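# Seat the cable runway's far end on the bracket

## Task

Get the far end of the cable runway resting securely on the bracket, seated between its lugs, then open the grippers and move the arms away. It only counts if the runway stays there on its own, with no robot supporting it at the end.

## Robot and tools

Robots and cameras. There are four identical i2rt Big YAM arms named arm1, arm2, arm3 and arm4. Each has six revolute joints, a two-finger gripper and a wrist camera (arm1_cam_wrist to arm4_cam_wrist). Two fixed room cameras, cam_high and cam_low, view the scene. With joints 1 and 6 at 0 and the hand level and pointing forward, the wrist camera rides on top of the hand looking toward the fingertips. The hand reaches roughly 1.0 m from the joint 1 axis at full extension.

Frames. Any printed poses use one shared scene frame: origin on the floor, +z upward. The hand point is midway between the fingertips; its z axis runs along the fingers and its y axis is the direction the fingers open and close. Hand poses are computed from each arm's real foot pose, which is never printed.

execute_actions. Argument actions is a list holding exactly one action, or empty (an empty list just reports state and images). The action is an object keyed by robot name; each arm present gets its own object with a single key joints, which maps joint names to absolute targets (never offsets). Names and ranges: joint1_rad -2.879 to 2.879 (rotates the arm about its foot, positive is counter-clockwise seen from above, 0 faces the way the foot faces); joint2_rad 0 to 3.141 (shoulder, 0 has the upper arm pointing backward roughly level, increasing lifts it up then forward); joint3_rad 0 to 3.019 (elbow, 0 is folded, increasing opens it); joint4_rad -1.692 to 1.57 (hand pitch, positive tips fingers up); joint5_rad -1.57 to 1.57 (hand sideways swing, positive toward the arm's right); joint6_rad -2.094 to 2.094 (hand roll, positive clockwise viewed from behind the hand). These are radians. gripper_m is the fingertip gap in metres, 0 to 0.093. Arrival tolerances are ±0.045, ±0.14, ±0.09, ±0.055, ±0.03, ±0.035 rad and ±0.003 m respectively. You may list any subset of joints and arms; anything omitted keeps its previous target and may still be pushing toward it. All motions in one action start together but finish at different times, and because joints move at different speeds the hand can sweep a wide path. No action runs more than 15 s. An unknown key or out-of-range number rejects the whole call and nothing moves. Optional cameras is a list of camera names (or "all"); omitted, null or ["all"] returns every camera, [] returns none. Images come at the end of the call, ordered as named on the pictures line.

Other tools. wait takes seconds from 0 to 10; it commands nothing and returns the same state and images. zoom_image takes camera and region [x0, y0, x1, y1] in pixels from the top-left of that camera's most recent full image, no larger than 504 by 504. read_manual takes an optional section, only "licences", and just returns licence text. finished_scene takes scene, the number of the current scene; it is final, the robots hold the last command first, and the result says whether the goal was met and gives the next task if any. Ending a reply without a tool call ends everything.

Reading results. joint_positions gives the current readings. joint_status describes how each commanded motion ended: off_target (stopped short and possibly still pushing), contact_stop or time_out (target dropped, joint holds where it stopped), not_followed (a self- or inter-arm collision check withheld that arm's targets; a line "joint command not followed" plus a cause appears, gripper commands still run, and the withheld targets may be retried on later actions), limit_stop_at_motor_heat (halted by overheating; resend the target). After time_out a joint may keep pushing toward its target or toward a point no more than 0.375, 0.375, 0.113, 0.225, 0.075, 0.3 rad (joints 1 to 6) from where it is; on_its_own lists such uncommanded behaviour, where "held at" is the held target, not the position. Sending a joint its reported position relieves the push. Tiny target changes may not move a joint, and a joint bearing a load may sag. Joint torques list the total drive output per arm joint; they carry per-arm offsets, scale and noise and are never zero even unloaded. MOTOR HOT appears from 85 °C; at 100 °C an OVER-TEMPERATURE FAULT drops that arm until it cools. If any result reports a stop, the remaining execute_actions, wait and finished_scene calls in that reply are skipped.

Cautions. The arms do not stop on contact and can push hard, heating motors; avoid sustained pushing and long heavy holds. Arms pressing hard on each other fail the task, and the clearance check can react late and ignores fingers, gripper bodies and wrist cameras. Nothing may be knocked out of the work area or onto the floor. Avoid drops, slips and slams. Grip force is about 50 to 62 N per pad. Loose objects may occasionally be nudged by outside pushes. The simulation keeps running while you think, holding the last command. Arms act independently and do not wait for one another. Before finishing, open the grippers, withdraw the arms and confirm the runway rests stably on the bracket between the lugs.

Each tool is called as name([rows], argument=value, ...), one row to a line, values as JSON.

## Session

execute_actions(actions=[])

Scene clock: 0.00 s.
Joint torques (N m, as the arm reports them, + toward a larger angle): no reading
Motor temperatures (°C, as the motors report them): arm1=[24 23 23 22 24 24] | arm2=[24 25 25 23 24 22] | arm3=[25 24 23 24 23 23] | arm4=[22 25 24 22 24 22]
arm1.joint_positions: joint1_rad=+0.266 joint2_rad=+0.502 joint3_rad=+1.372 joint4_rad=-1.523 joint5_rad=-0.207 joint6_rad=+0.463 gripper_m=+0.095
arm1.joint_status: not commanded
arm1.hand: x=-1.0543 y=-0.3282 z=+1.3097 quat_wxyz=(-0.121, +0.559, -0.695, -0.437) (m; scene frame)
arm2.joint_positions: joint1_rad=-0.142 joint2_rad=+0.568 joint3_rad=+1.385 joint4_rad=-1.156 joint5_rad=+0.186 joint6_rad=+0.313 gripper_m=+0.094
arm2.joint_status: not commanded
arm2.hand: x=-0.3734 y=+0.2987 z=+1.4189 quat_wxyz=(-0.372, -0.730, -0.363, +0.444) (m; scene frame)
arm3.joint_positions: joint1_rad=-0.496 joint2_rad=+0.630 joint3_rad=+1.358 joint4_rad=-1.203 joint5_rad=-0.262 joint6_rad=+0.332 gripper_m=+0.094
arm3.joint_status: not commanded
arm3.hand: x=+0.6579 y=-0.2809 z=+1.3929 quat_wxyz=(-0.273, +0.443, -0.726, -0.450) (m; scene frame)
arm4.joint_positions: joint1_rad=-0.244 joint2_rad=+0.559 joint3_rad=+1.453 joint4_rad=-1.189 joint5_rad=+0.268 joint6_rad=+0.076 gripper_m=+0.094
arm4.joint_status: not commanded
arm4.hand: x=+1.1510 y=+0.3072 z=+1.3925 quat_wxyz=(-0.336, -0.663, -0.444, +0.501) (m; scene frame)
pictures: arm1_cam_wrist, arm2_cam_wrist, arm3_cam_wrist, arm4_cam_wrist, cam_high, cam_low
Images, in order (width x height): arm1_cam_wrist 616x616, arm2_cam_wrist 616x616, arm3_cam_wrist 616x616, arm4_cam_wrist 616x616, cam_high 504x504, cam_low 504x504.

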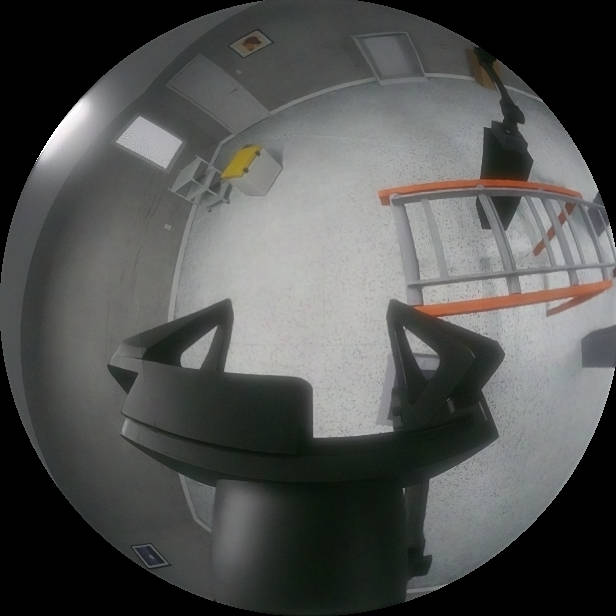

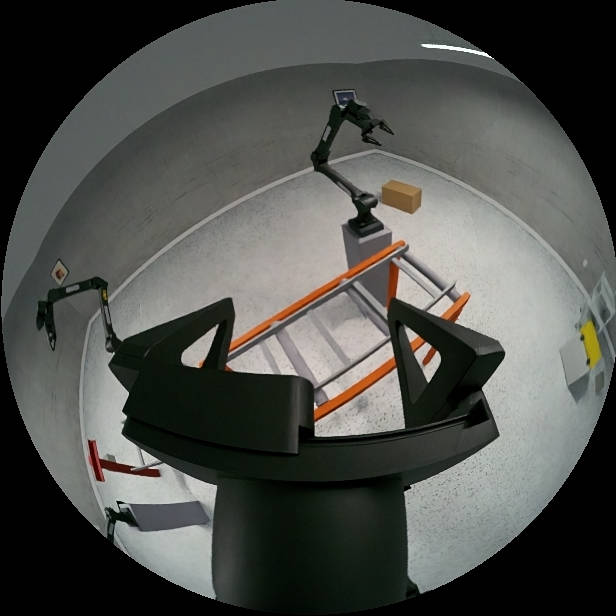

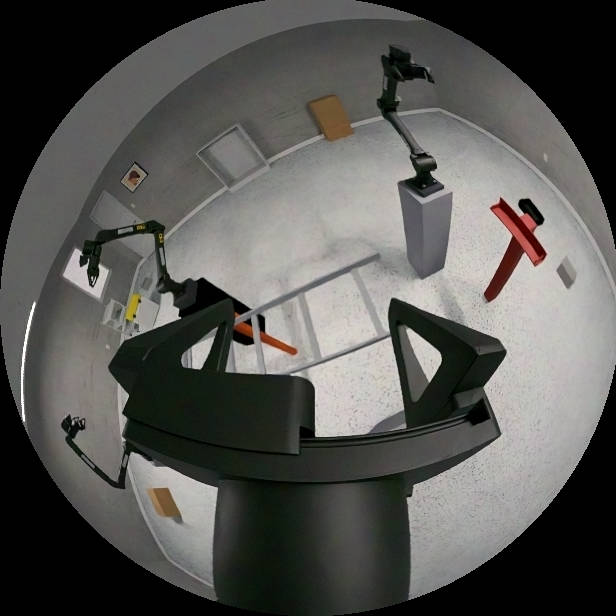

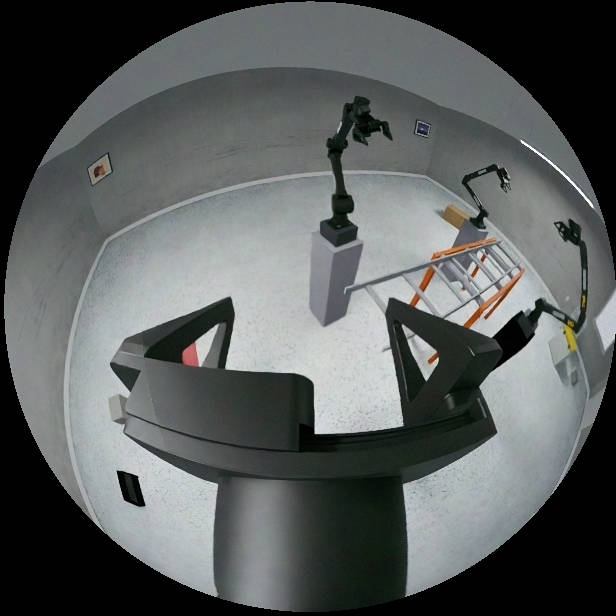

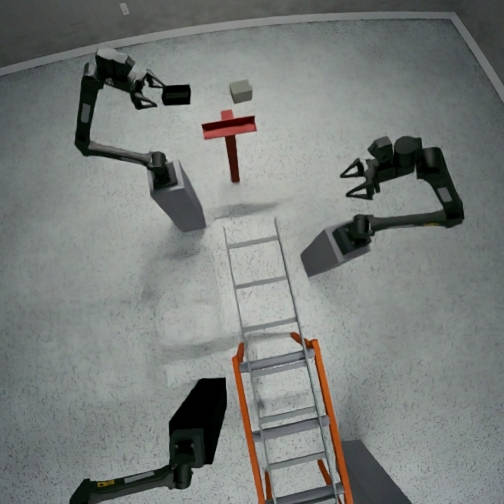

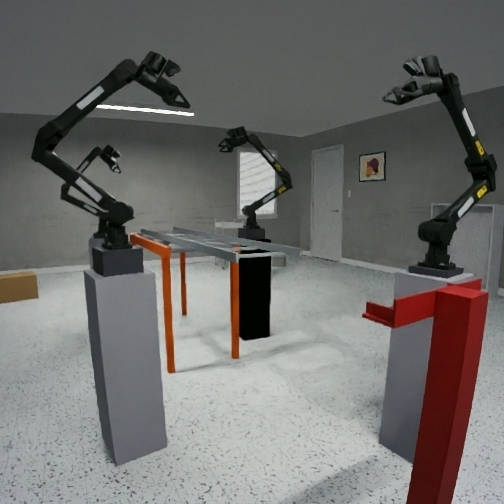

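execute_actions([
  {"arm3":{"joints":{"joint1_rad":0.14,"joint2_rad":1.825,"joint3_rad":1.4,"joint4_rad":-1.09,"joint5_rad":0,"joint6_rad":0.33}},"arm4":{"joints":{"joint1_rad":0.3,"joint5_rad":0,"joint6_rad":0.42,"joint2_rad":1.695,"joint3_rad":1.48,"joint4_rad":-1.33}}},
], cameras=["arm3_cam_wrist","arm4_cam_wrist","cam_low"])

Scene clock: 2.57 s.
Joint torques (N m, as the arm reports them, + toward a larger angle): arm1=[-1.58  4.72 10.48  2.11 -0.05 -0.15] | arm2=[ 0.17  2.35  9.51  2.24  0.01 -0.06] | arm3=[ -1.29 -18.9    9.39   1.22   0.23  -0.1 ] | arm4=[ -0.38 -17.74  10.6   -0.11  -0.04   0.06]
Motor temperatures (°C, as the motors report them): arm1=[24 23 23 22 24 24] | arm2=[24 25 25 23 24 22] | arm3=[25 24 24 24 23 23] | arm4=[22 25 25 22 24 22]
arm1.joint_positions: joint1_rad=+0.266 joint2_rad=+0.502 joint3_rad=+1.372 joint4_rad=-1.523 joint5_rad=-0.207 joint6_rad=+0.463 gripper_m=+0.095
arm1.joint_status: not commanded
arm1.hand: x=-1.0543 y=-0.3282 z=+1.3097 quat_wxyz=(-0.121, +0.559, -0.695, -0.437) (m; scene frame)
arm2.joint_positions: joint1_rad=-0.142 joint2_rad=+0.568 joint3_rad=+1.385 joint4_rad=-1.156 joint5_rad=+0.186 joint6_rad=+0.313 gripper_m=+0.094
arm2.joint_status: not commanded
arm2.hand: x=-0.3734 y=+0.2987 z=+1.4189 quat_wxyz=(-0.372, -0.730, -0.363, +0.444) (m; scene frame)
arm3.joint_positions: joint1_rad=+0.148 joint2_rad=+1.836 joint3_rad=+1.376 joint4_rad=-1.102 joint5_rad=-0.003 joint6_rad=+0.332 gripper_m=+0.094
arm3.joint_status: all done
arm3.hand: x=+0.4387 y=-0.0406 z=+0.9038 quat_wxyz=(+0.005, +0.713, -0.701, -0.007) (m; scene frame)
arm4.joint_positions: joint1_rad=+0.306 joint2_rad=+1.689 joint3_rad=+1.460 joint4_rad=-1.318 joint5_rad=+0.001 joint6_rad=+0.409 gripper_m=+0.094
arm4.joint_status: all done
arm4.hand: x=+1.4364 y=+0.0377 z=+0.9447 quat_wxyz=(-0.015, -0.697, -0.717, +0.008) (m; scene frame)
pictures: arm3_cam_wrist, arm4_cam_wrist, cam_low
Images, in order (width x height): arm3_cam_wrist 616x616, arm4_cam_wrist 616x616, cam_low 504x504.

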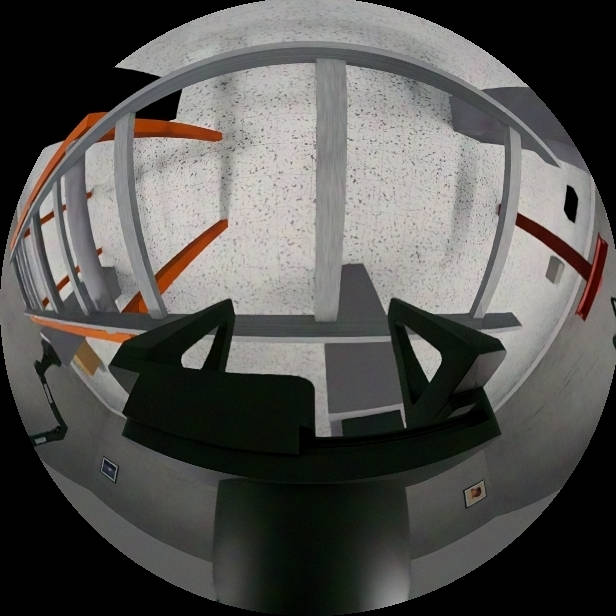

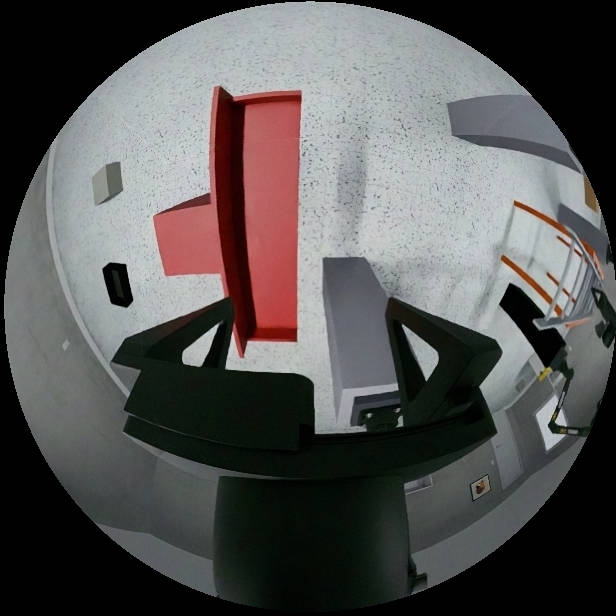

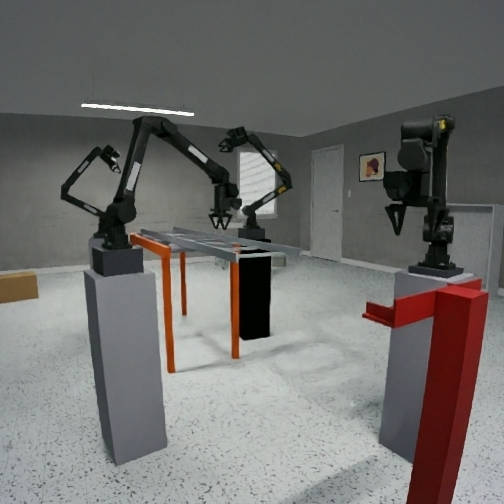

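execute_actions([
  {"arm3":{"joints":{"joint1_rad":0.465,"joint2_rad":2.075,"joint3_rad":1.79,"joint4_rad":-1.23,"joint6_rad":0.66}},"arm4":{"joints":{"joint1_rad":-0.59,"joint2_rad":1.765,"joint3_rad":1.47,"joint4_rad":-1.24,"joint6_rad":-0.49}}},
], cameras=["arm3_cam_wrist"])

execute_actions([
  {"arm3":{"joints":{"joint2_rad":2.187,"joint3_rad":1.685,"joint4_rad":-1.018}}},
], cameras=["arm3_cam_wrist"])

execute_actions([
  {"arm3":{"joints":{"gripper_m":0}}},
], cameras=["arm3_cam_wrist"])

Scene clock: 5.90 s.
Joint torques (N m, as the arm reports them, + toward a larger angle): arm1=[-1.62  4.74 10.48  2.11 -0.05 -0.14] | arm2=[-0.58  2.06  9.53  2.25  0.04 -0.01] | arm3=[ -0.14 -23.81  11.24  -0.09   0.17   0.04] | arm4=[  0.6  -18.73   9.58   0.48  -0.04  -0.2 ]
Motor temperatures (°C, as the motors report them): arm1=[24 23 24 22 24 24] | arm2=[24 25 25 23 24 22] | arm3=[25 24 25 24 23 23] | arm4=[22 26 25 22 24 22]
arm1.joint_positions: joint1_rad=+0.266 joint2_rad=+0.502 joint3_rad=+1.372 joint4_rad=-1.523 joint5_rad=-0.207 joint6_rad=+0.463 gripper_m=+0.095
arm1.joint_status: not commanded
arm1.hand: x=-1.0543 y=-0.3282 z=+1.3097 quat_wxyz=(-0.121, +0.559, -0.695, -0.437) (m; scene frame)
arm2.joint_positions: joint1_rad=-0.142 joint2_rad=+0.568 joint3_rad=+1.385 joint4_rad=-1.156 joint5_rad=+0.186 joint6_rad=+0.313 gripper_m=+0.094
arm2.joint_status: not commanded
arm2.hand: x=-0.3734 y=+0.2987 z=+1.4189 quat_wxyz=(-0.372, -0.730, -0.363, +0.444) (m; scene frame)
arm3.joint_positions: joint1_rad=+0.460 joint2_rad=+2.094 joint3_rad=+1.748 joint4_rad=-1.214 joint5_rad=-0.001 joint6_rad=+0.649 gripper_m=+0.094
arm3.joint_status: all done
arm3.hand: x=+0.2330 y=-0.0407 z=+0.8928 quat_wxyz=(+0.005, +0.711, -0.703, -0.008) (m; scene frame)
arm4.joint_positions: joint1_rad=-0.594 joint2_rad=+1.760 joint3_rad=+1.460 joint4_rad=-1.245 joint5_rad=+0.001 joint6_rad=-0.478 gripper_m=+0.094
arm4.joint_status: all done
arm4.hand: x=+0.9826 y=+0.0262 z=+0.9094 quat_wxyz=(-0.007, -0.701, -0.713, +0.016) (m; scene frame)
pictures: arm3_cam_wrist
Images, in order (width x height): arm3_cam_wrist 616x616.

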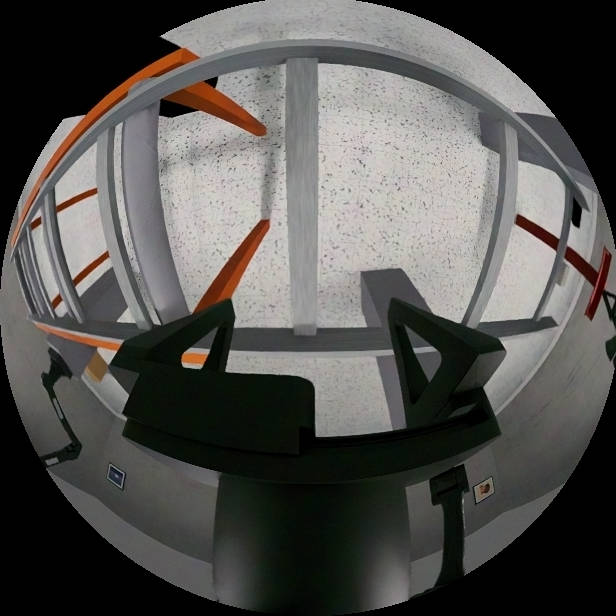

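Scene clock: 6.97 s.
Joint torques (N m, as the arm reports them, + toward a larger angle): arm1=[-1.59  4.84 10.48  2.1  -0.05 -0.14] | arm2=[-0.81  2.39  9.59  2.14 -0.01  0.01] | arm3=[ -0.47 -25.26   8.17   1.39   0.14   0.05] | arm4=[  0.29 -19.2    9.49   0.26  -0.06  -0.16]
Motor temperatures (°C, as the motors report them): arm1=[24 23 24 22 24 24] | arm2=[24 25 26 23 24 22] | arm3=[25 24 25 24 23 23] | arm4=[22 26 25 22 24 22]
arm1.joint_positions: joint1_rad=+0.266 joint2_rad=+0.502 joint3_rad=+1.372 joint4_rad=-1.523 joint5_rad=-0.207 joint6_rad=+0.463 gripper_m=+0.095
arm1.joint_status: not commanded
arm1.hand: x=-1.0543 y=-0.3282 z=+1.3097 quat_wxyz=(-0.121, +0.559, -0.695, -0.437) (m; scene frame)
arm2.joint_positions: joint1_rad=-0.142 joint2_rad=+0.568 joint3_rad=+1.385 joint4_rad=-1.156 joint5_rad=+0.186 joint6_rad=+0.313 gripper_m=+0.094
arm2.joint_status: not commanded
arm2.hand: x=-0.3734 y=+0.2987 z=+1.4189 quat_wxyz=(-0.372, -0.730, -0.363, +0.444) (m; scene frame)
arm3.joint_positions: joint1_rad=+0.460 joint2_rad=+2.212 joint3_rad=+1.671 joint4_rad=-1.034 joint5_rad=-0.001 joint6_rad=+0.649 gripper_m=+0.094
arm3.joint_status: all done
arm3.hand: x=+0.2336 y=-0.0433 z=+0.7943 quat_wxyz=(+0.006, +0.711, -0.703, +0.000) (m; scene frame)
arm4.joint_positions: joint1_rad=-0.594 joint2_rad=+1.760 joint3_rad=+1.460 joint4_rad=-1.245 joint5_rad=+0.001 joint6_rad=-0.479 gripper_m=+0.094
arm4.joint_status: not commanded
arm4.hand: x=+0.9826 y=+0.0262 z=+0.9094 quat_wxyz=(-0.007, -0.701, -0.713, +0.016) (m; scene frame)
pictures: arm3_cam_wrist
Images, in order (width x height): arm3_cam_wrist 616x616.

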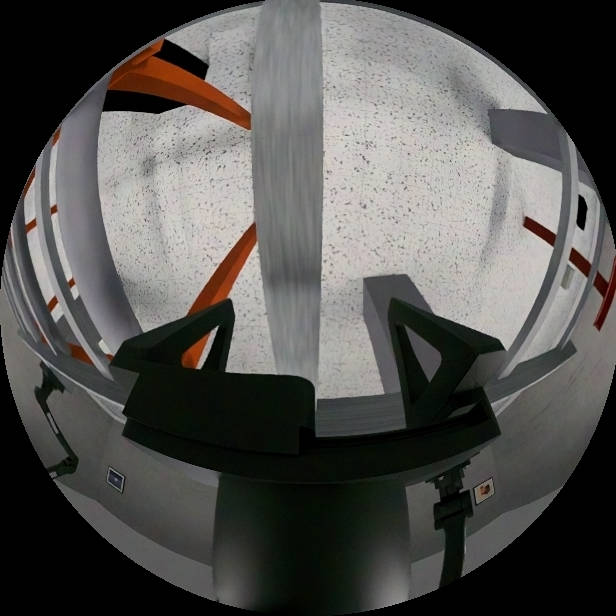

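Scene clock: 7.70 s.
Joint torques (N m, as the arm reports them, + toward a larger angle): arm1=[-1.58  4.78 10.48  2.1  -0.05 -0.15] | arm2=[ 0.51  2.11  9.55  2.4  -0.04  0.  ] | arm3=[ -0.84 -25.7    8.31   0.57   0.17   0.01] | arm4=[  0.48 -18.59   9.29   0.44  -0.06  -0.16]
Motor temperatures (°C, as the motors report them): arm1=[24 23 24 22 24 24] | arm2=[24 25 26 23 24 22] | arm3=[25 25 25 24 23 23] | arm4=[22 26 25 22 24 22]
arm1.joint_positions: joint1_rad=+0.266 joint2_rad=+0.502 joint3_rad=+1.372 joint4_rad=-1.523 joint5_rad=-0.207 joint6_rad=+0.463 gripper_m=+0.095
arm1.joint_status: not commanded
arm1.hand: x=-1.0543 y=-0.3282 z=+1.3097 quat_wxyz=(-0.121, +0.559, -0.695, -0.437) (m; scene frame)
arm2.joint_positions: joint1_rad=-0.142 joint2_rad=+0.568 joint3_rad=+1.385 joint4_rad=-1.156 joint5_rad=+0.186 joint6_rad=+0.313 gripper_m=+0.094
arm2.joint_status: not commanded
arm2.hand: x=-0.3734 y=+0.2987 z=+1.4189 quat_wxyz=(-0.372, -0.730, -0.363, +0.444) (m; scene frame)
arm3.joint_positions: joint1_rad=+0.467 joint2_rad=+2.212 joint3_rad=+1.671 joint4_rad=-1.018 joint5_rad=-0.002 joint6_rad=+0.653 gripper_m=+0.024
arm3.joint_status: gripper_m off_target (ended at +0.024, target +0.000)
arm3.hand: x=+0.2275 y=-0.0433 z=+0.7944 quat_wxyz=(+0.006, +0.712, -0.702, -0.008) (m; scene frame)
arm4.joint_positions: joint1_rad=-0.594 joint2_rad=+1.760 joint3_rad=+1.460 joint4_rad=-1.245 joint5_rad=+0.001 joint6_rad=-0.479 gripper_m=+0.094
arm4.joint_status: not commanded
arm4.hand: x=+0.9826 y=+0.0262 z=+0.9094 quat_wxyz=(-0.007, -0.701, -0.713, +0.016) (m; scene frame)
pictures: arm3_cam_wrist
Images, in order (width x height): arm3_cam_wrist 616x616.

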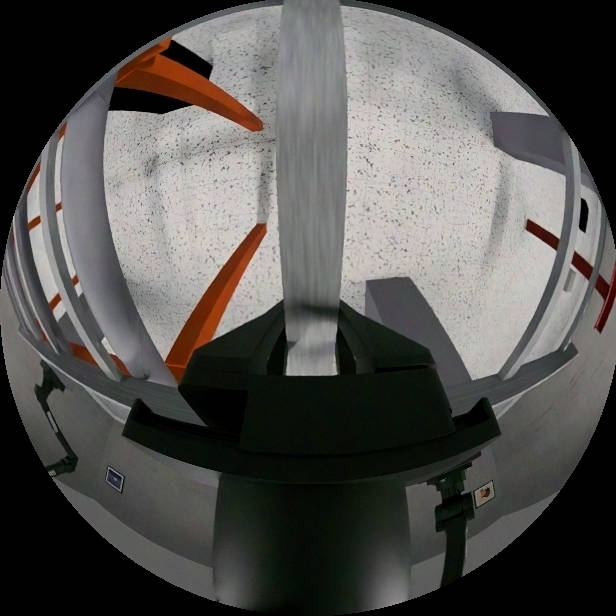

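execute_actions([
  {"arm3":{"joints":{"joint1_rad":0.24,"joint2_rad":2.02,"joint3_rad":1.425,"joint4_rad":-0.9,"joint6_rad":0.42}}},
], cameras=[])

execute_actions([
  {"arm3":{"joints":{"joint1_rad":-0.038,"joint2_rad":1.89,"joint3_rad":1.31,"joint4_rad":-0.84,"joint6_rad":0.14}}},
], cameras=["arm4_cam_wrist","cam_high","cam_low"])

Scene clock: 10.23 s.
Joint torques (N m, as the arm reports them, + toward a larger angle): arm1=[-1.58  4.81 10.48  2.11 -0.05 -0.15] | arm2=[ 0.3   1.9   9.7   2.23  0.02 -0.06] | arm3=[ -0.92 -23.82   9.52   0.94   0.06  -0.21] | arm4=[  0.14 -18.73   9.47   0.25  -0.07  -0.15]
Motor temperatures (°C, as the motors report them): arm1=[24 23 24 22 24 24] | arm2=[24 25 26 23 24 22] | arm3=[25 25 26 24 23 23] | arm4=[22 26 26 22 24 22]
arm1.joint_positions: joint1_rad=+0.266 joint2_rad=+0.502 joint3_rad=+1.372 joint4_rad=-1.523 joint5_rad=-0.207 joint6_rad=+0.463 gripper_m=+0.095
arm1.joint_status: not commanded
arm1.hand: x=-1.0543 y=-0.3282 z=+1.3097 quat_wxyz=(-0.121, +0.559, -0.695, -0.437) (m; scene frame)
arm2.joint_positions: joint1_rad=-0.142 joint2_rad=+0.568 joint3_rad=+1.385 joint4_rad=-1.156 joint5_rad=+0.186 joint6_rad=+0.313 gripper_m=+0.094
arm2.joint_status: not commanded
arm2.hand: x=-0.3734 y=+0.2987 z=+1.4189 quat_wxyz=(-0.372, -0.730, -0.363, +0.444) (m; scene frame)
arm3.joint_positions: joint1_rad=+0.243 joint2_rad=+2.058 joint3_rad=+1.387 joint4_rad=-0.906 joint5_rad=+0.002 joint6_rad=+0.436 gripper_m=+0.024
arm3.joint_status: all done
arm3.hand: x=+0.3808 y=-0.0375 z=+0.7916 quat_wxyz=(+0.006, +0.710, -0.704, +0.001) (m; scene frame)
arm4.joint_positions: joint1_rad=-0.594 joint2_rad=+1.760 joint3_rad=+1.460 joint4_rad=-1.245 joint5_rad=+0.001 joint6_rad=-0.479 gripper_m=+0.094
arm4.joint_status: not commanded
arm4.hand: x=+0.9826 y=+0.0262 z=+0.9094 quat_wxyz=(-0.007, -0.701, -0.713, +0.016) (m; scene frame)
pictures: none
No camera images: the call's "cameras" was empty. Leave "cameras" out to get every camera's image.

Scene clock: 12.40 s.
Joint torques (N m, as the arm reports them, + toward a larger angle): arm1=[-1.57  4.77 10.48  2.11 -0.05 -0.15] | arm2=[0.39 2.46 9.68 2.4  0.02 0.01] | arm3=[ -0.44 -29.44  10.7   -0.15   0.17  -0.13] | arm4=[  0.84 -18.61   9.43   0.65  -0.11  -0.21]
Motor temperatures (°C, as the motors report them): arm1=[24 23 24 22 24 24] | arm2=[24 25 26 23 24 22] | arm3=[25 25 26 24 23 23] | arm4=[22 26 26 22 24 22]
arm1.joint_positions: joint1_rad=+0.266 joint2_rad=+0.502 joint3_rad=+1.372 joint4_rad=-1.523 joint5_rad=-0.207 joint6_rad=+0.463 gripper_m=+0.095
arm1.joint_status: not commanded
arm1.hand: x=-1.0543 y=-0.3282 z=+1.3097 quat_wxyz=(-0.121, +0.559, -0.695, -0.437) (m; scene frame)
arm2.joint_positions: joint1_rad=-0.142 joint2_rad=+0.568 joint3_rad=+1.385 joint4_rad=-1.156 joint5_rad=+0.186 joint6_rad=+0.313 gripper_m=+0.094
arm2.joint_status: not commanded
arm2.hand: x=-0.3734 y=+0.2987 z=+1.4189 quat_wxyz=(-0.372, -0.730, -0.363, +0.444) (m; scene frame)
arm3.joint_positions: joint1_rad=-0.039 joint2_rad=+1.998 joint3_rad=+1.255 joint4_rad=-0.823 joint5_rad=-0.002 joint6_rad=+0.145 gripper_m=+0.024
arm3.joint_status: all done
arm3.hand: x=+0.5352 y=-0.0242 z=+0.7826 quat_wxyz=(+0.005, +0.713, -0.701, -0.005) (m; scene frame)
arm4.joint_positions: joint1_rad=-0.594 joint2_rad=+1.760 joint3_rad=+1.460 joint4_rad=-1.245 joint5_rad=+0.001 joint6_rad=-0.479 gripper_m=+0.094
arm4.joint_status: not commanded
arm4.hand: x=+0.9826 y=+0.0262 z=+0.9094 quat_wxyz=(-0.007, -0.701, -0.713, +0.016) (m; scene frame)
pictures: arm4_cam_wrist, cam_high, cam_low
Images, in order (width x height): arm4_cam_wrist 616x616, cam_high 504x504, cam_low 504x504.

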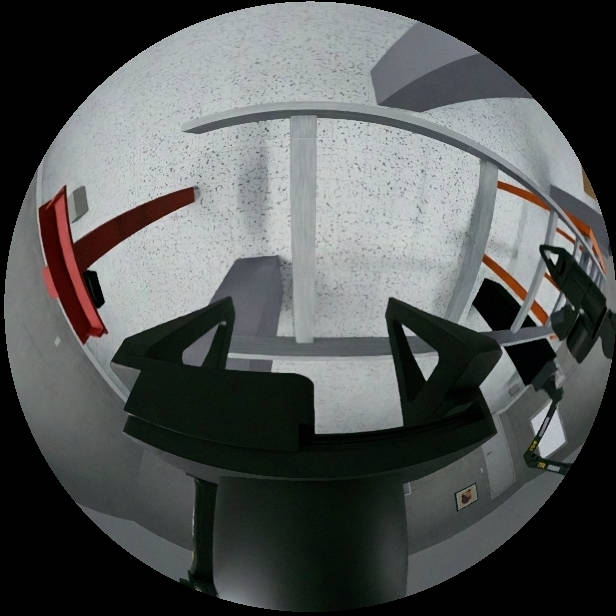

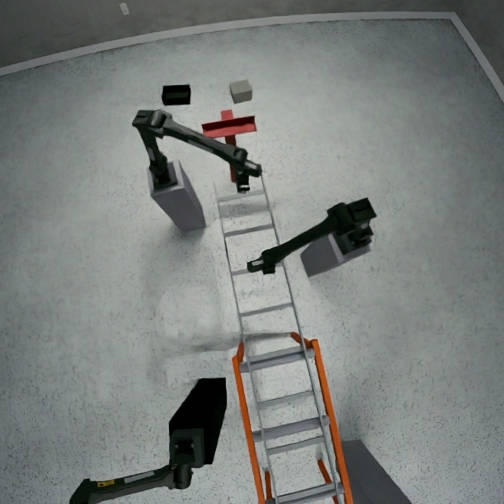

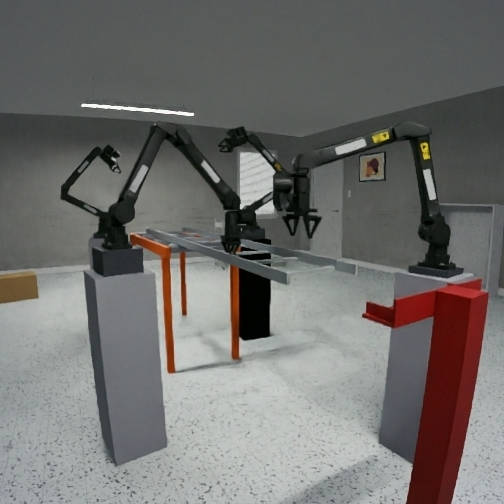

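execute_actions([
  {"arm4":{"joints":{"joint1_rad":-0.582,"joint2_rad":1.9,"joint3_rad":1.335,"joint4_rad":-0.97}},"arm3":{"joints":{"joint2_rad":1.86,"joint3_rad":1.33,"joint4_rad":-0.86}}},
], cameras=[])

execute_actions([
  {"arm4":{"joints":{"gripper_m":0}}},
], cameras=["arm4_cam_wrist","cam_low"])

Scene clock: 14.23 s.
Joint torques (N m, as the arm reports them, + toward a larger angle): arm1=[-1.6   4.76 10.48  2.1  -0.05 -0.14] | arm2=[-0.32  1.98  9.64  2.24  0.   -0.04] | arm3=[ -0.76 -32.14  12.31  -0.82   0.18  -0.11] | arm4=[  0.64 -20.86   8.89   0.69  -0.12  -0.15]
Motor temperatures (°C, as the motors report them): arm1=[24 23 25 22 24 24] | arm2=[24 25 26 23 24 22] | arm3=[25 26 27 24 23 23] | arm4=[22 26 26 22 24 22]
arm1.joint_positions: joint1_rad=+0.266 joint2_rad=+0.502 joint3_rad=+1.372 joint4_rad=-1.523 joint5_rad=-0.207 joint6_rad=+0.463 gripper_m=+0.095
arm1.joint_status: not commanded
arm1.hand: x=-1.0543 y=-0.3282 z=+1.3097 quat_wxyz=(-0.121, +0.559, -0.695, -0.437) (m; scene frame)
arm2.joint_positions: joint1_rad=-0.142 joint2_rad=+0.568 joint3_rad=+1.385 joint4_rad=-1.156 joint5_rad=+0.186 joint6_rad=+0.313 gripper_m=+0.094
arm2.joint_status: not commanded
arm2.hand: x=-0.3734 y=+0.2987 z=+1.4189 quat_wxyz=(-0.372, -0.730, -0.363, +0.444) (m; scene frame)
arm3.joint_positions: joint1_rad=-0.039 joint2_rad=+1.996 joint3_rad=+1.255 joint4_rad=-0.827 joint5_rad=-0.002 joint6_rad=+0.145 gripper_m=+0.024
arm3.joint_status: all done
arm3.hand: x=+0.5353 y=-0.0249 z=+0.7836 quat_wxyz=(+0.006, +0.713, -0.701, -0.004) (m; scene frame)
arm4.joint_positions: joint1_rad=-0.590 joint2_rad=+1.915 joint3_rad=+1.319 joint4_rad=-0.984 joint5_rad=+0.001 joint6_rad=-0.479 gripper_m=+0.094
arm4.joint_status: all done
arm4.hand: x=+0.9864 y=+0.0274 z=+0.7819 quat_wxyz=(-0.002, -0.700, -0.714, -0.001) (m; scene frame)
pictures: none
No camera images: the call's "cameras" was empty. Leave "cameras" out to get every camera's image.

Scene clock: 14.97 s.
Joint torques (N m, as the arm reports them, + toward a larger angle): arm1=[-1.59  4.78 10.47  2.11 -0.05 -0.15] | arm2=[-0.46  2.62  9.57  2.23  0.   -0.02] | arm3=[ -0.52 -31.89  12.37  -0.8    0.19  -0.11] | arm4=[  1.14 -21.31   8.83   0.59   0.01  -0.21]
Motor temperatures (°C, as the motors report them): arm1=[24 23 25 22 24 24] | arm2=[24 25 26 23 24 22] | arm3=[25 26 27 24 23 23] | arm4=[22 26 26 22 24 22]
arm1.joint_positions: joint1_rad=+0.266 joint2_rad=+0.502 joint3_rad=+1.372 joint4_rad=-1.523 joint5_rad=-0.207 joint6_rad=+0.463 gripper_m=+0.095
arm1.joint_status: not commanded
arm1.hand: x=-1.0543 y=-0.3282 z=+1.3097 quat_wxyz=(-0.121, +0.559, -0.695, -0.437) (m; scene frame)
arm2.joint_positions: joint1_rad=-0.142 joint2_rad=+0.568 joint3_rad=+1.385 joint4_rad=-1.156 joint5_rad=+0.186 joint6_rad=+0.313 gripper_m=+0.094
arm2.joint_status: not commanded
arm2.hand: x=-0.3734 y=+0.2987 z=+1.4189 quat_wxyz=(-0.372, -0.730, -0.363, +0.444) (m; scene frame)
arm3.joint_positions: joint1_rad=-0.039 joint2_rad=+1.996 joint3_rad=+1.255 joint4_rad=-0.828 joint5_rad=-0.002 joint6_rad=+0.145 gripper_m=+0.024
arm3.joint_status: not commanded
arm3.hand: x=+0.5353 y=-0.0250 z=+0.7836 quat_wxyz=(+0.006, +0.713, -0.701, -0.003) (m; scene frame)
arm4.joint_positions: joint1_rad=-0.589 joint2_rad=+1.915 joint3_rad=+1.319 joint4_rad=-0.983 joint5_rad=+0.001 joint6_rad=-0.480 gripper_m=+0.025
arm4.joint_status: gripper_m off_target (ended at +0.025, target +0.000)
arm4.hand: x=+0.9867 y=+0.0269 z=+0.7819 quat_wxyz=(-0.002, -0.699, -0.715, +0.000) (m; scene frame)
pictures: arm4_cam_wrist, cam_low
Images, in order (width x height): arm4_cam_wrist 616x616, cam_low 504x504.

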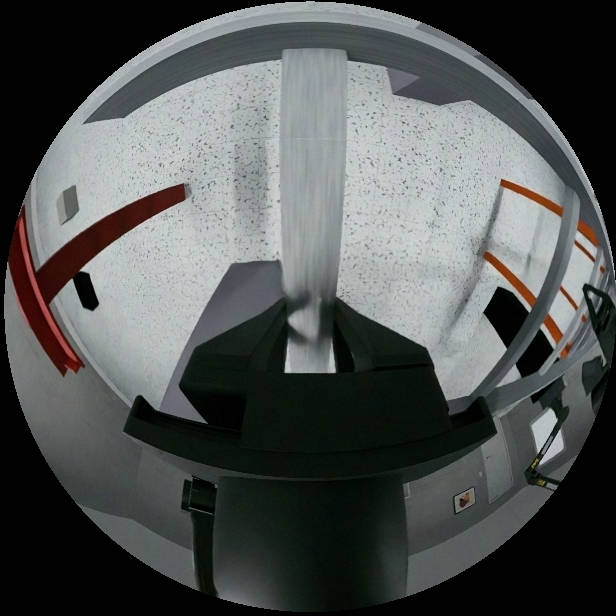

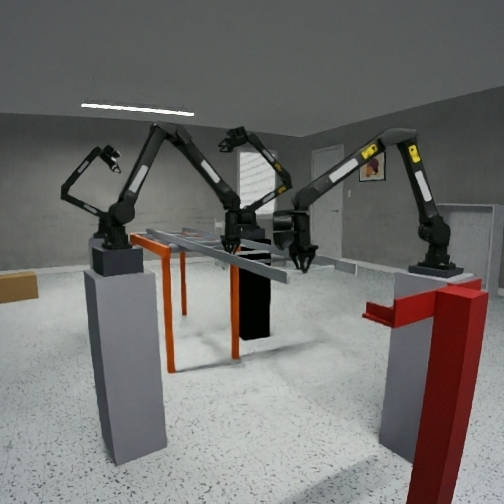

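execute_actions([
  {"arm4":{"joints":{"joint1_rad":-0.31,"joint2_rad":1.68,"joint3_rad":1.21,"joint4_rad":-0.96,"joint6_rad":-0.2}},"arm3":{"joints":{"joint1_rad":-0.326,"joint2_rad":1.89,"joint3_rad":1.33,"joint6_rad":-0.145}}},
], cameras=[])

execute_actions([
  {"arm4":{"joints":{"joint1_rad":-0.003,"joint2_rad":1.625,"joint3_rad":1.215,"joint4_rad":-0.985,"joint6_rad":0.11}},"arm3":{"joints":{"joint1_rad":-0.577,"joint2_rad":1.94,"joint3_rad":1.495,"joint4_rad":-0.95,"joint6_rad":-0.395}}},
], cameras=["arm4_cam_wrist","cam_low","cam_high"])

Scene clock: 17.60 s.
Joint torques (N m, as the arm reports them, + toward a larger angle): arm1=[-1.64  4.76 10.48  2.1  -0.05 -0.15] | arm2=[-0.3   2.6   9.58  2.31  0.02 -0.01] | arm3=[ -1.48 -27.27  11.75   0.06  -0.13  -0.15] | arm4=[  0.09 -26.28  10.92  -0.24   0.32  -0.01]
Motor temperatures (°C, as the motors report them): arm1=[24 23 25 22 24 24] | arm2=[24 25 26 23 24 22] | arm3=[25 26 28 24 23 23] | arm4=[22 26 26 22 24 22]
arm1.joint_positions: joint1_rad=+0.266 joint2_rad=+0.502 joint3_rad=+1.372 joint4_rad=-1.523 joint5_rad=-0.207 joint6_rad=+0.463 gripper_m=+0.095
arm1.joint_status: not commanded
arm1.hand: x=-1.0543 y=-0.3282 z=+1.3097 quat_wxyz=(-0.121, +0.559, -0.695, -0.437) (m; scene frame)
arm2.joint_positions: joint1_rad=-0.142 joint2_rad=+0.568 joint3_rad=+1.385 joint4_rad=-1.156 joint5_rad=+0.186 joint6_rad=+0.313 gripper_m=+0.094
arm2.joint_status: not commanded
arm2.hand: x=-0.3734 y=+0.2987 z=+1.4189 quat_wxyz=(-0.372, -0.730, -0.363, +0.444) (m; scene frame)
arm3.joint_positions: joint1_rad=-0.317 joint2_rad=+1.977 joint3_rad=+1.261 joint4_rad=-0.850 joint5_rad=+0.006 joint6_rad=-0.138 gripper_m=+0.024
arm3.joint_status: all done
arm3.hand: x=+0.6814 y=-0.0205 z=+0.7935 quat_wxyz=(+0.001, +0.715, -0.699, -0.001) (m; scene frame)
arm4.joint_positions: joint1_rad=-0.317 joint2_rad=+1.773 joint3_rad=+1.164 joint4_rad=-0.954 joint5_rad=-0.010 joint6_rad=-0.205 gripper_m=+0.025
arm4.joint_status: all done
arm4.hand: x=+1.1332 y=+0.0286 z=+0.8020 quat_wxyz=(-0.010, -0.700, -0.714, +0.004) (m; scene frame)
pictures: none
No camera images: the call's "cameras" was empty. Leave "cameras" out to get every camera's image.

Scene clock: 19.20 s.
Joint torques (N m, as the arm reports them, + toward a larger angle): arm1=[-1.59  4.72 10.49  2.11 -0.05 -0.15] | arm2=[0.05 2.19 9.62 2.39 0.04 0.  ] | arm3=[ -0.63 -31.39  11.99   0.5   -0.24  -0.03] | arm4=[  0.43 -26.64  13.28  -0.27   0.63   0.07]
Motor temperatures (°C, as the motors report them): arm1=[24 23 25 22 24 24] | arm2=[24 25 26 23 24 22] | arm3=[25 26 28 24 23 23] | arm4=[22 27 26 22 24 22]
arm1.joint_positions: joint1_rad=+0.266 joint2_rad=+0.502 joint3_rad=+1.372 joint4_rad=-1.523 joint5_rad=-0.207 joint6_rad=+0.463 gripper_m=+0.095
arm1.joint_status: not commanded
arm1.hand: x=-1.0543 y=-0.3282 z=+1.3097 quat_wxyz=(-0.121, +0.559, -0.695, -0.437) (m; scene frame)
arm2.joint_positions: joint1_rad=-0.142 joint2_rad=+0.568 joint3_rad=+1.385 joint4_rad=-1.156 joint5_rad=+0.186 joint6_rad=+0.313 gripper_m=+0.094
arm2.joint_status: not commanded
arm2.hand: x=-0.3734 y=+0.2987 z=+1.4189 quat_wxyz=(-0.372, -0.730, -0.363, +0.444) (m; scene frame)
arm3.joint_positions: joint1_rad=-0.573 joint2_rad=+2.050 joint3_rad=+1.431 joint4_rad=-0.947 joint5_rad=+0.010 joint6_rad=-0.399 gripper_m=+0.024
arm3.joint_status: all done
arm3.hand: x=+0.8283 y=-0.0109 z=+0.8044 quat_wxyz=(+0.002, +0.717, -0.697, +0.002) (m; scene frame)
arm4.joint_positions: joint1_rad=-0.005 joint2_rad=+1.729 joint3_rad=+1.139 joint4_rad=-0.982 joint5_rad=-0.018 joint6_rad=+0.101 gripper_m=+0.025
arm4.joint_status: all done
arm4.hand: x=+1.2817 y=+0.0388 z=+0.8138 quat_wxyz=(-0.009, -0.698, -0.716, -0.004) (m; scene frame)
pictures: arm4_cam_wrist, cam_high, cam_low
Images, in order (width x height): arm4_cam_wrist 616x616, cam_high 504x504, cam_low 504x504.

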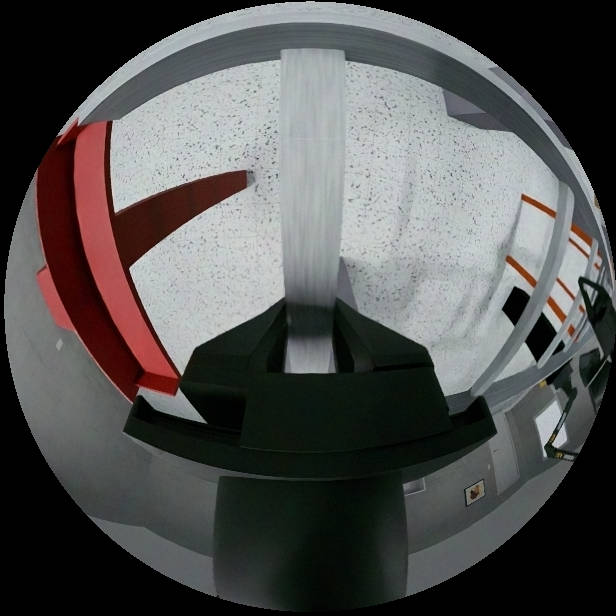

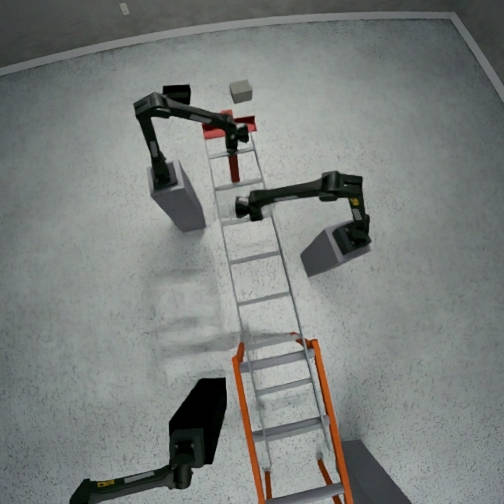

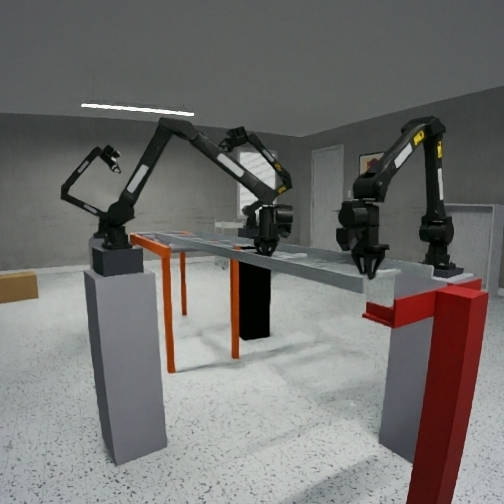

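execute_actions([
  {"arm4":{"joints":{"joint1_rad":0.2,"joint2_rad":1.69,"joint3_rad":1.315,"joint4_rad":-1.015,"joint6_rad":0.315}},"arm3":{"joints":{"joint1_rad":-0.74,"joint2_rad":2.015,"joint3_rad":1.64,"joint4_rad":-1.02,"joint6_rad":-0.55}}},
], cameras=["arm4_cam_wrist","cam_low","cam_high"])

zoom_image(camera="cam_high", region=[180,85,290,185])

Scene clock: 21.90 s.
Joint torques (N m, as the arm reports them, + toward a larger angle): arm1=[-1.58  4.75 10.48  2.1  -0.05 -0.15] | arm2=[-0.2   2.84  9.67  2.32  0.01 -0.03] | arm3=[ -5.58 -31.75  15.71   0.09   0.79  -0.42] | arm4=[  5.33 -27.01  16.1   -0.57  -0.88   0.62]
Motor temperatures (°C, as the motors report them): arm1=[24 23 25 22 24 24] | arm2=[24 25 27 23 24 22] | arm3=[25 27 29 24 24 23] | arm4=[22 27 27 22 24 22]
arm1.joint_positions: joint1_rad=+0.266 joint2_rad=+0.502 joint3_rad=+1.372 joint4_rad=-1.523 joint5_rad=-0.207 joint6_rad=+0.463 gripper_m=+0.095
arm1.joint_status: not commanded
arm1.hand: x=-1.0543 y=-0.3282 z=+1.3097 quat_wxyz=(-0.121, +0.559, -0.695, -0.437) (m; scene frame)
arm2.joint_positions: joint1_rad=-0.142 joint2_rad=+0.568 joint3_rad=+1.385 joint4_rad=-1.156 joint5_rad=+0.186 joint6_rad=+0.313 gripper_m=+0.094
arm2.joint_status: not commanded
arm2.hand: x=-0.3734 y=+0.2987 z=+1.4189 quat_wxyz=(-0.372, -0.730, -0.363, +0.444) (m; scene frame)
arm3.joint_positions: joint1_rad=-0.676 joint2_rad=+2.119 joint3_rad=+1.533 joint4_rad=-1.010 joint5_rad=-0.023 joint6_rad=-0.512 gripper_m=+0.024
arm3.joint_status: joint1_rad time_out (moved -0.103 of -0.167); joint3_rad time_out (moved +0.102 of +0.209); joint6_rad time_out (moved -0.113 of -0.151); the others done
arm3.on_its_own: joint1_rad reads -0.676 and still pushes toward -0.740 since a time_out; joint3_rad reads +1.533 and still pushes toward +1.640 since a time_out; joint6_rad reads -0.512 and still pushes toward -0.550 since a time_out
arm3.hand: x=+0.8858 y=-0.0145 z=+0.7972 quat_wxyz=(+0.021, +0.720, -0.694, -0.010) (m; scene frame)
arm4.joint_positions: joint1_rad=+0.134 joint2_rad=+1.781 joint3_rad=+1.181 joint4_rad=-0.995 joint5_rad=+0.028 joint6_rad=+0.249 gripper_m=+0.025
arm4.joint_status: joint1_rad time_out (moved +0.138 of +0.205); joint3_rad time_out (moved +0.042 of +0.176); joint6_rad time_out (moved +0.148 of +0.214); the others done
arm4.on_its_own: joint1_rad reads +0.134 and still pushes toward +0.200 since a time_out; joint3_rad reads +1.181 and still pushes toward +1.294 since a time_out; joint6_rad reads +0.249 and still pushes toward +0.315 since a time_out
arm4.hand: x=+1.3401 y=+0.0390 z=+0.8037 quat_wxyz=(+0.014, -0.701, -0.713, +0.009) (m; scene frame)
pictures: arm4_cam_wrist, cam_high, cam_low
Images, in order (width x height): arm4_cam_wrist 616x616, cam_high 504x504, cam_low 504x504.

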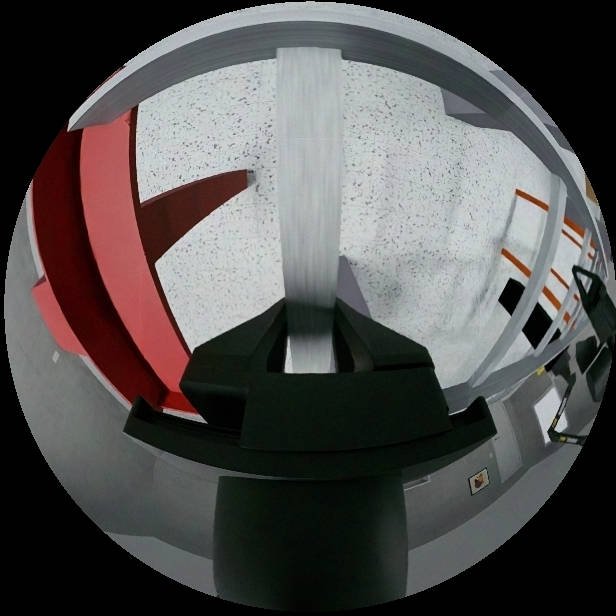

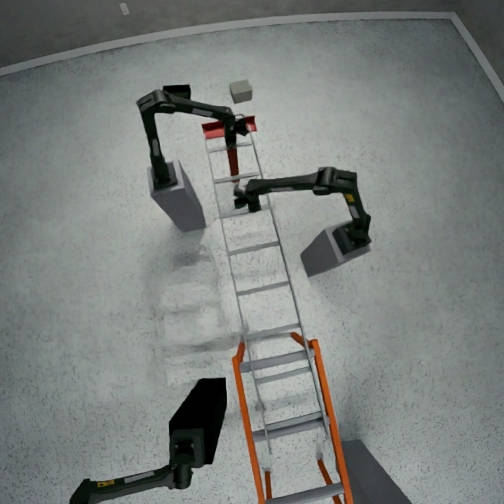

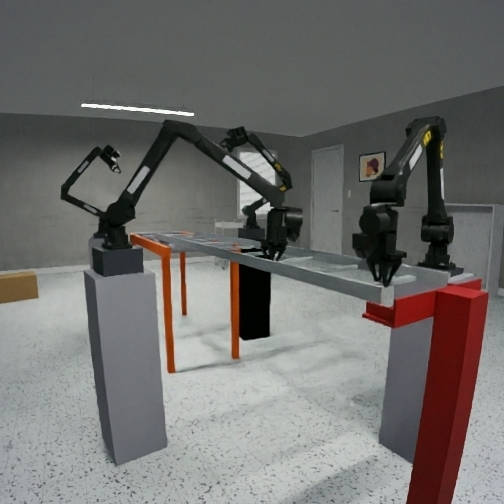

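Region (180, 85, 290, 185) of cam_high's 504x504 image, scaled by 4.582, with more detail than that image has; it fills the top 458 rows of this view, and the rest is white.

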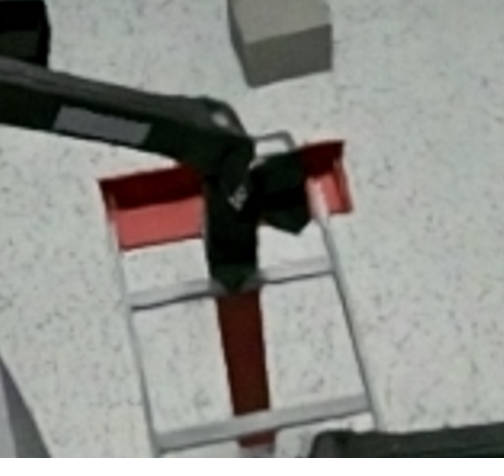

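execute_actions([
  {"arm4":{"joints":{"joint1_rad":0.073,"joint2_rad":1.665,"joint3_rad":1.32,"joint4_rad":-1.03,"joint6_rad":0.2}},"arm3":{"joints":{"joint1_rad":-0.645,"joint2_rad":1.925,"joint3_rad":1.495,"joint4_rad":-0.965,"joint6_rad":-0.45}}},
], cameras=["cam_low","cam_high"])

zoom_image(camera="cam_high", region=[180,85,290,185])

Scene clock: 24.70 s.
Joint torques (N m, as the arm reports them, + toward a larger angle): arm1=[-1.55  4.77 10.49  2.1  -0.05 -0.14] | arm2=[-0.19  1.95  9.55  2.18  0.05 -0.07] | arm3=[ -1.12 -34.22  10.64   0.48   0.25   0.08] | arm4=[  0.31 -28.37  16.29  -0.5   -0.14   0.12]
Motor temperatures (°C, as the motors report them): arm1=[24 23 25 22 24 24] | arm2=[24 25 27 23 24 22] | arm3=[25 27 30 24 24 23] | arm4=[22 27 28 22 24 22]
arm1.joint_positions: joint1_rad=+0.266 joint2_rad=+0.502 joint3_rad=+1.372 joint4_rad=-1.523 joint5_rad=-0.207 joint6_rad=+0.463 gripper_m=+0.095
arm1.joint_status: not commanded
arm1.hand: x=-1.0543 y=-0.3282 z=+1.3097 quat_wxyz=(-0.121, +0.559, -0.695, -0.437) (m; scene frame)
arm2.joint_positions: joint1_rad=-0.142 joint2_rad=+0.568 joint3_rad=+1.385 joint4_rad=-1.156 joint5_rad=+0.186 joint6_rad=+0.313 gripper_m=+0.094
arm2.joint_status: not commanded
arm2.hand: x=-0.3734 y=+0.2987 z=+1.4189 quat_wxyz=(-0.372, -0.730, -0.363, +0.444) (m; scene frame)
arm3.joint_positions: joint1_rad=-0.642 joint2_rad=+2.063 joint3_rad=+1.448 joint4_rad=-0.963 joint5_rad=-0.006 joint6_rad=-0.466 gripper_m=+0.024
arm3.joint_status: all done
arm3.hand: x=+0.8625 y=-0.0235 z=+0.8024 quat_wxyz=(+0.010, +0.716, -0.698, -0.004) (m; scene frame)
arm4.joint_positions: joint1_rad=+0.071 joint2_rad=+1.781 joint3_rad=+1.208 joint4_rad=-1.015 joint5_rad=+0.005 joint6_rad=+0.187 gripper_m=+0.025
arm4.joint_status: joint3_rad time_out (moved +0.027 of +0.139); the others done
arm4.on_its_own: joint3_rad reads +1.208 and still pushes toward +1.320 since a time_out
arm4.hand: x=+1.3165 y=+0.0261 z=+0.8122 quat_wxyz=(+0.005, -0.701, -0.713, +0.001) (m; scene frame)
pictures: cam_high, cam_low
Images, in order (width x height): cam_high 504x504, cam_low 504x504.

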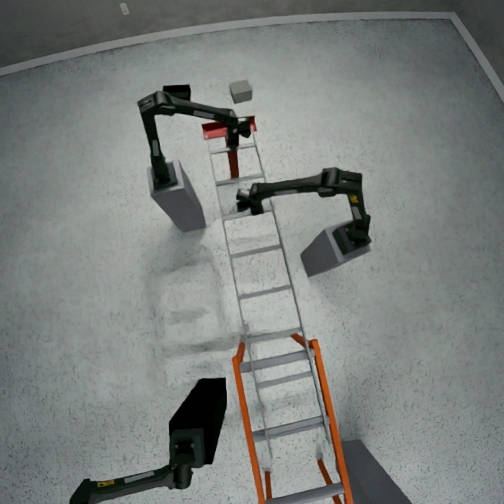

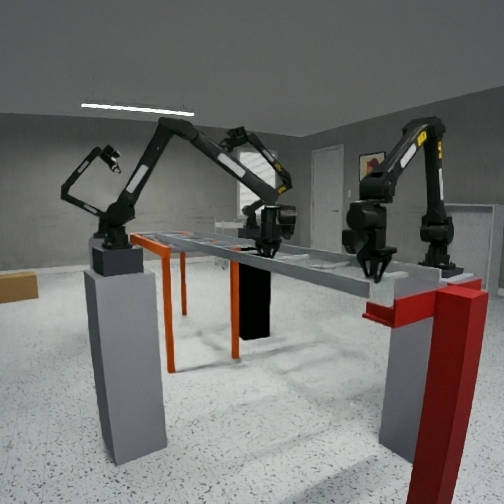

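Region (180, 85, 290, 185) of cam_high's 504x504 image, scaled by 4.582, with more detail than that image has; it fills the top 458 rows of this view, and the rest is white.

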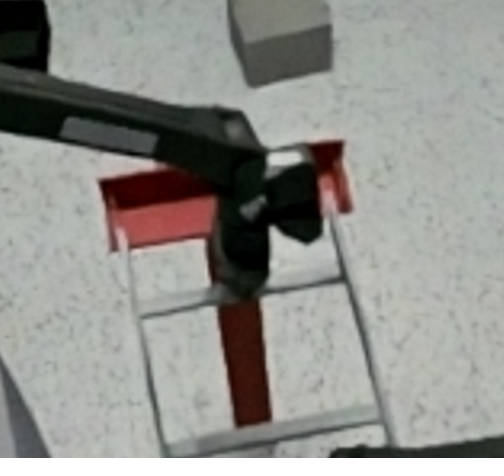

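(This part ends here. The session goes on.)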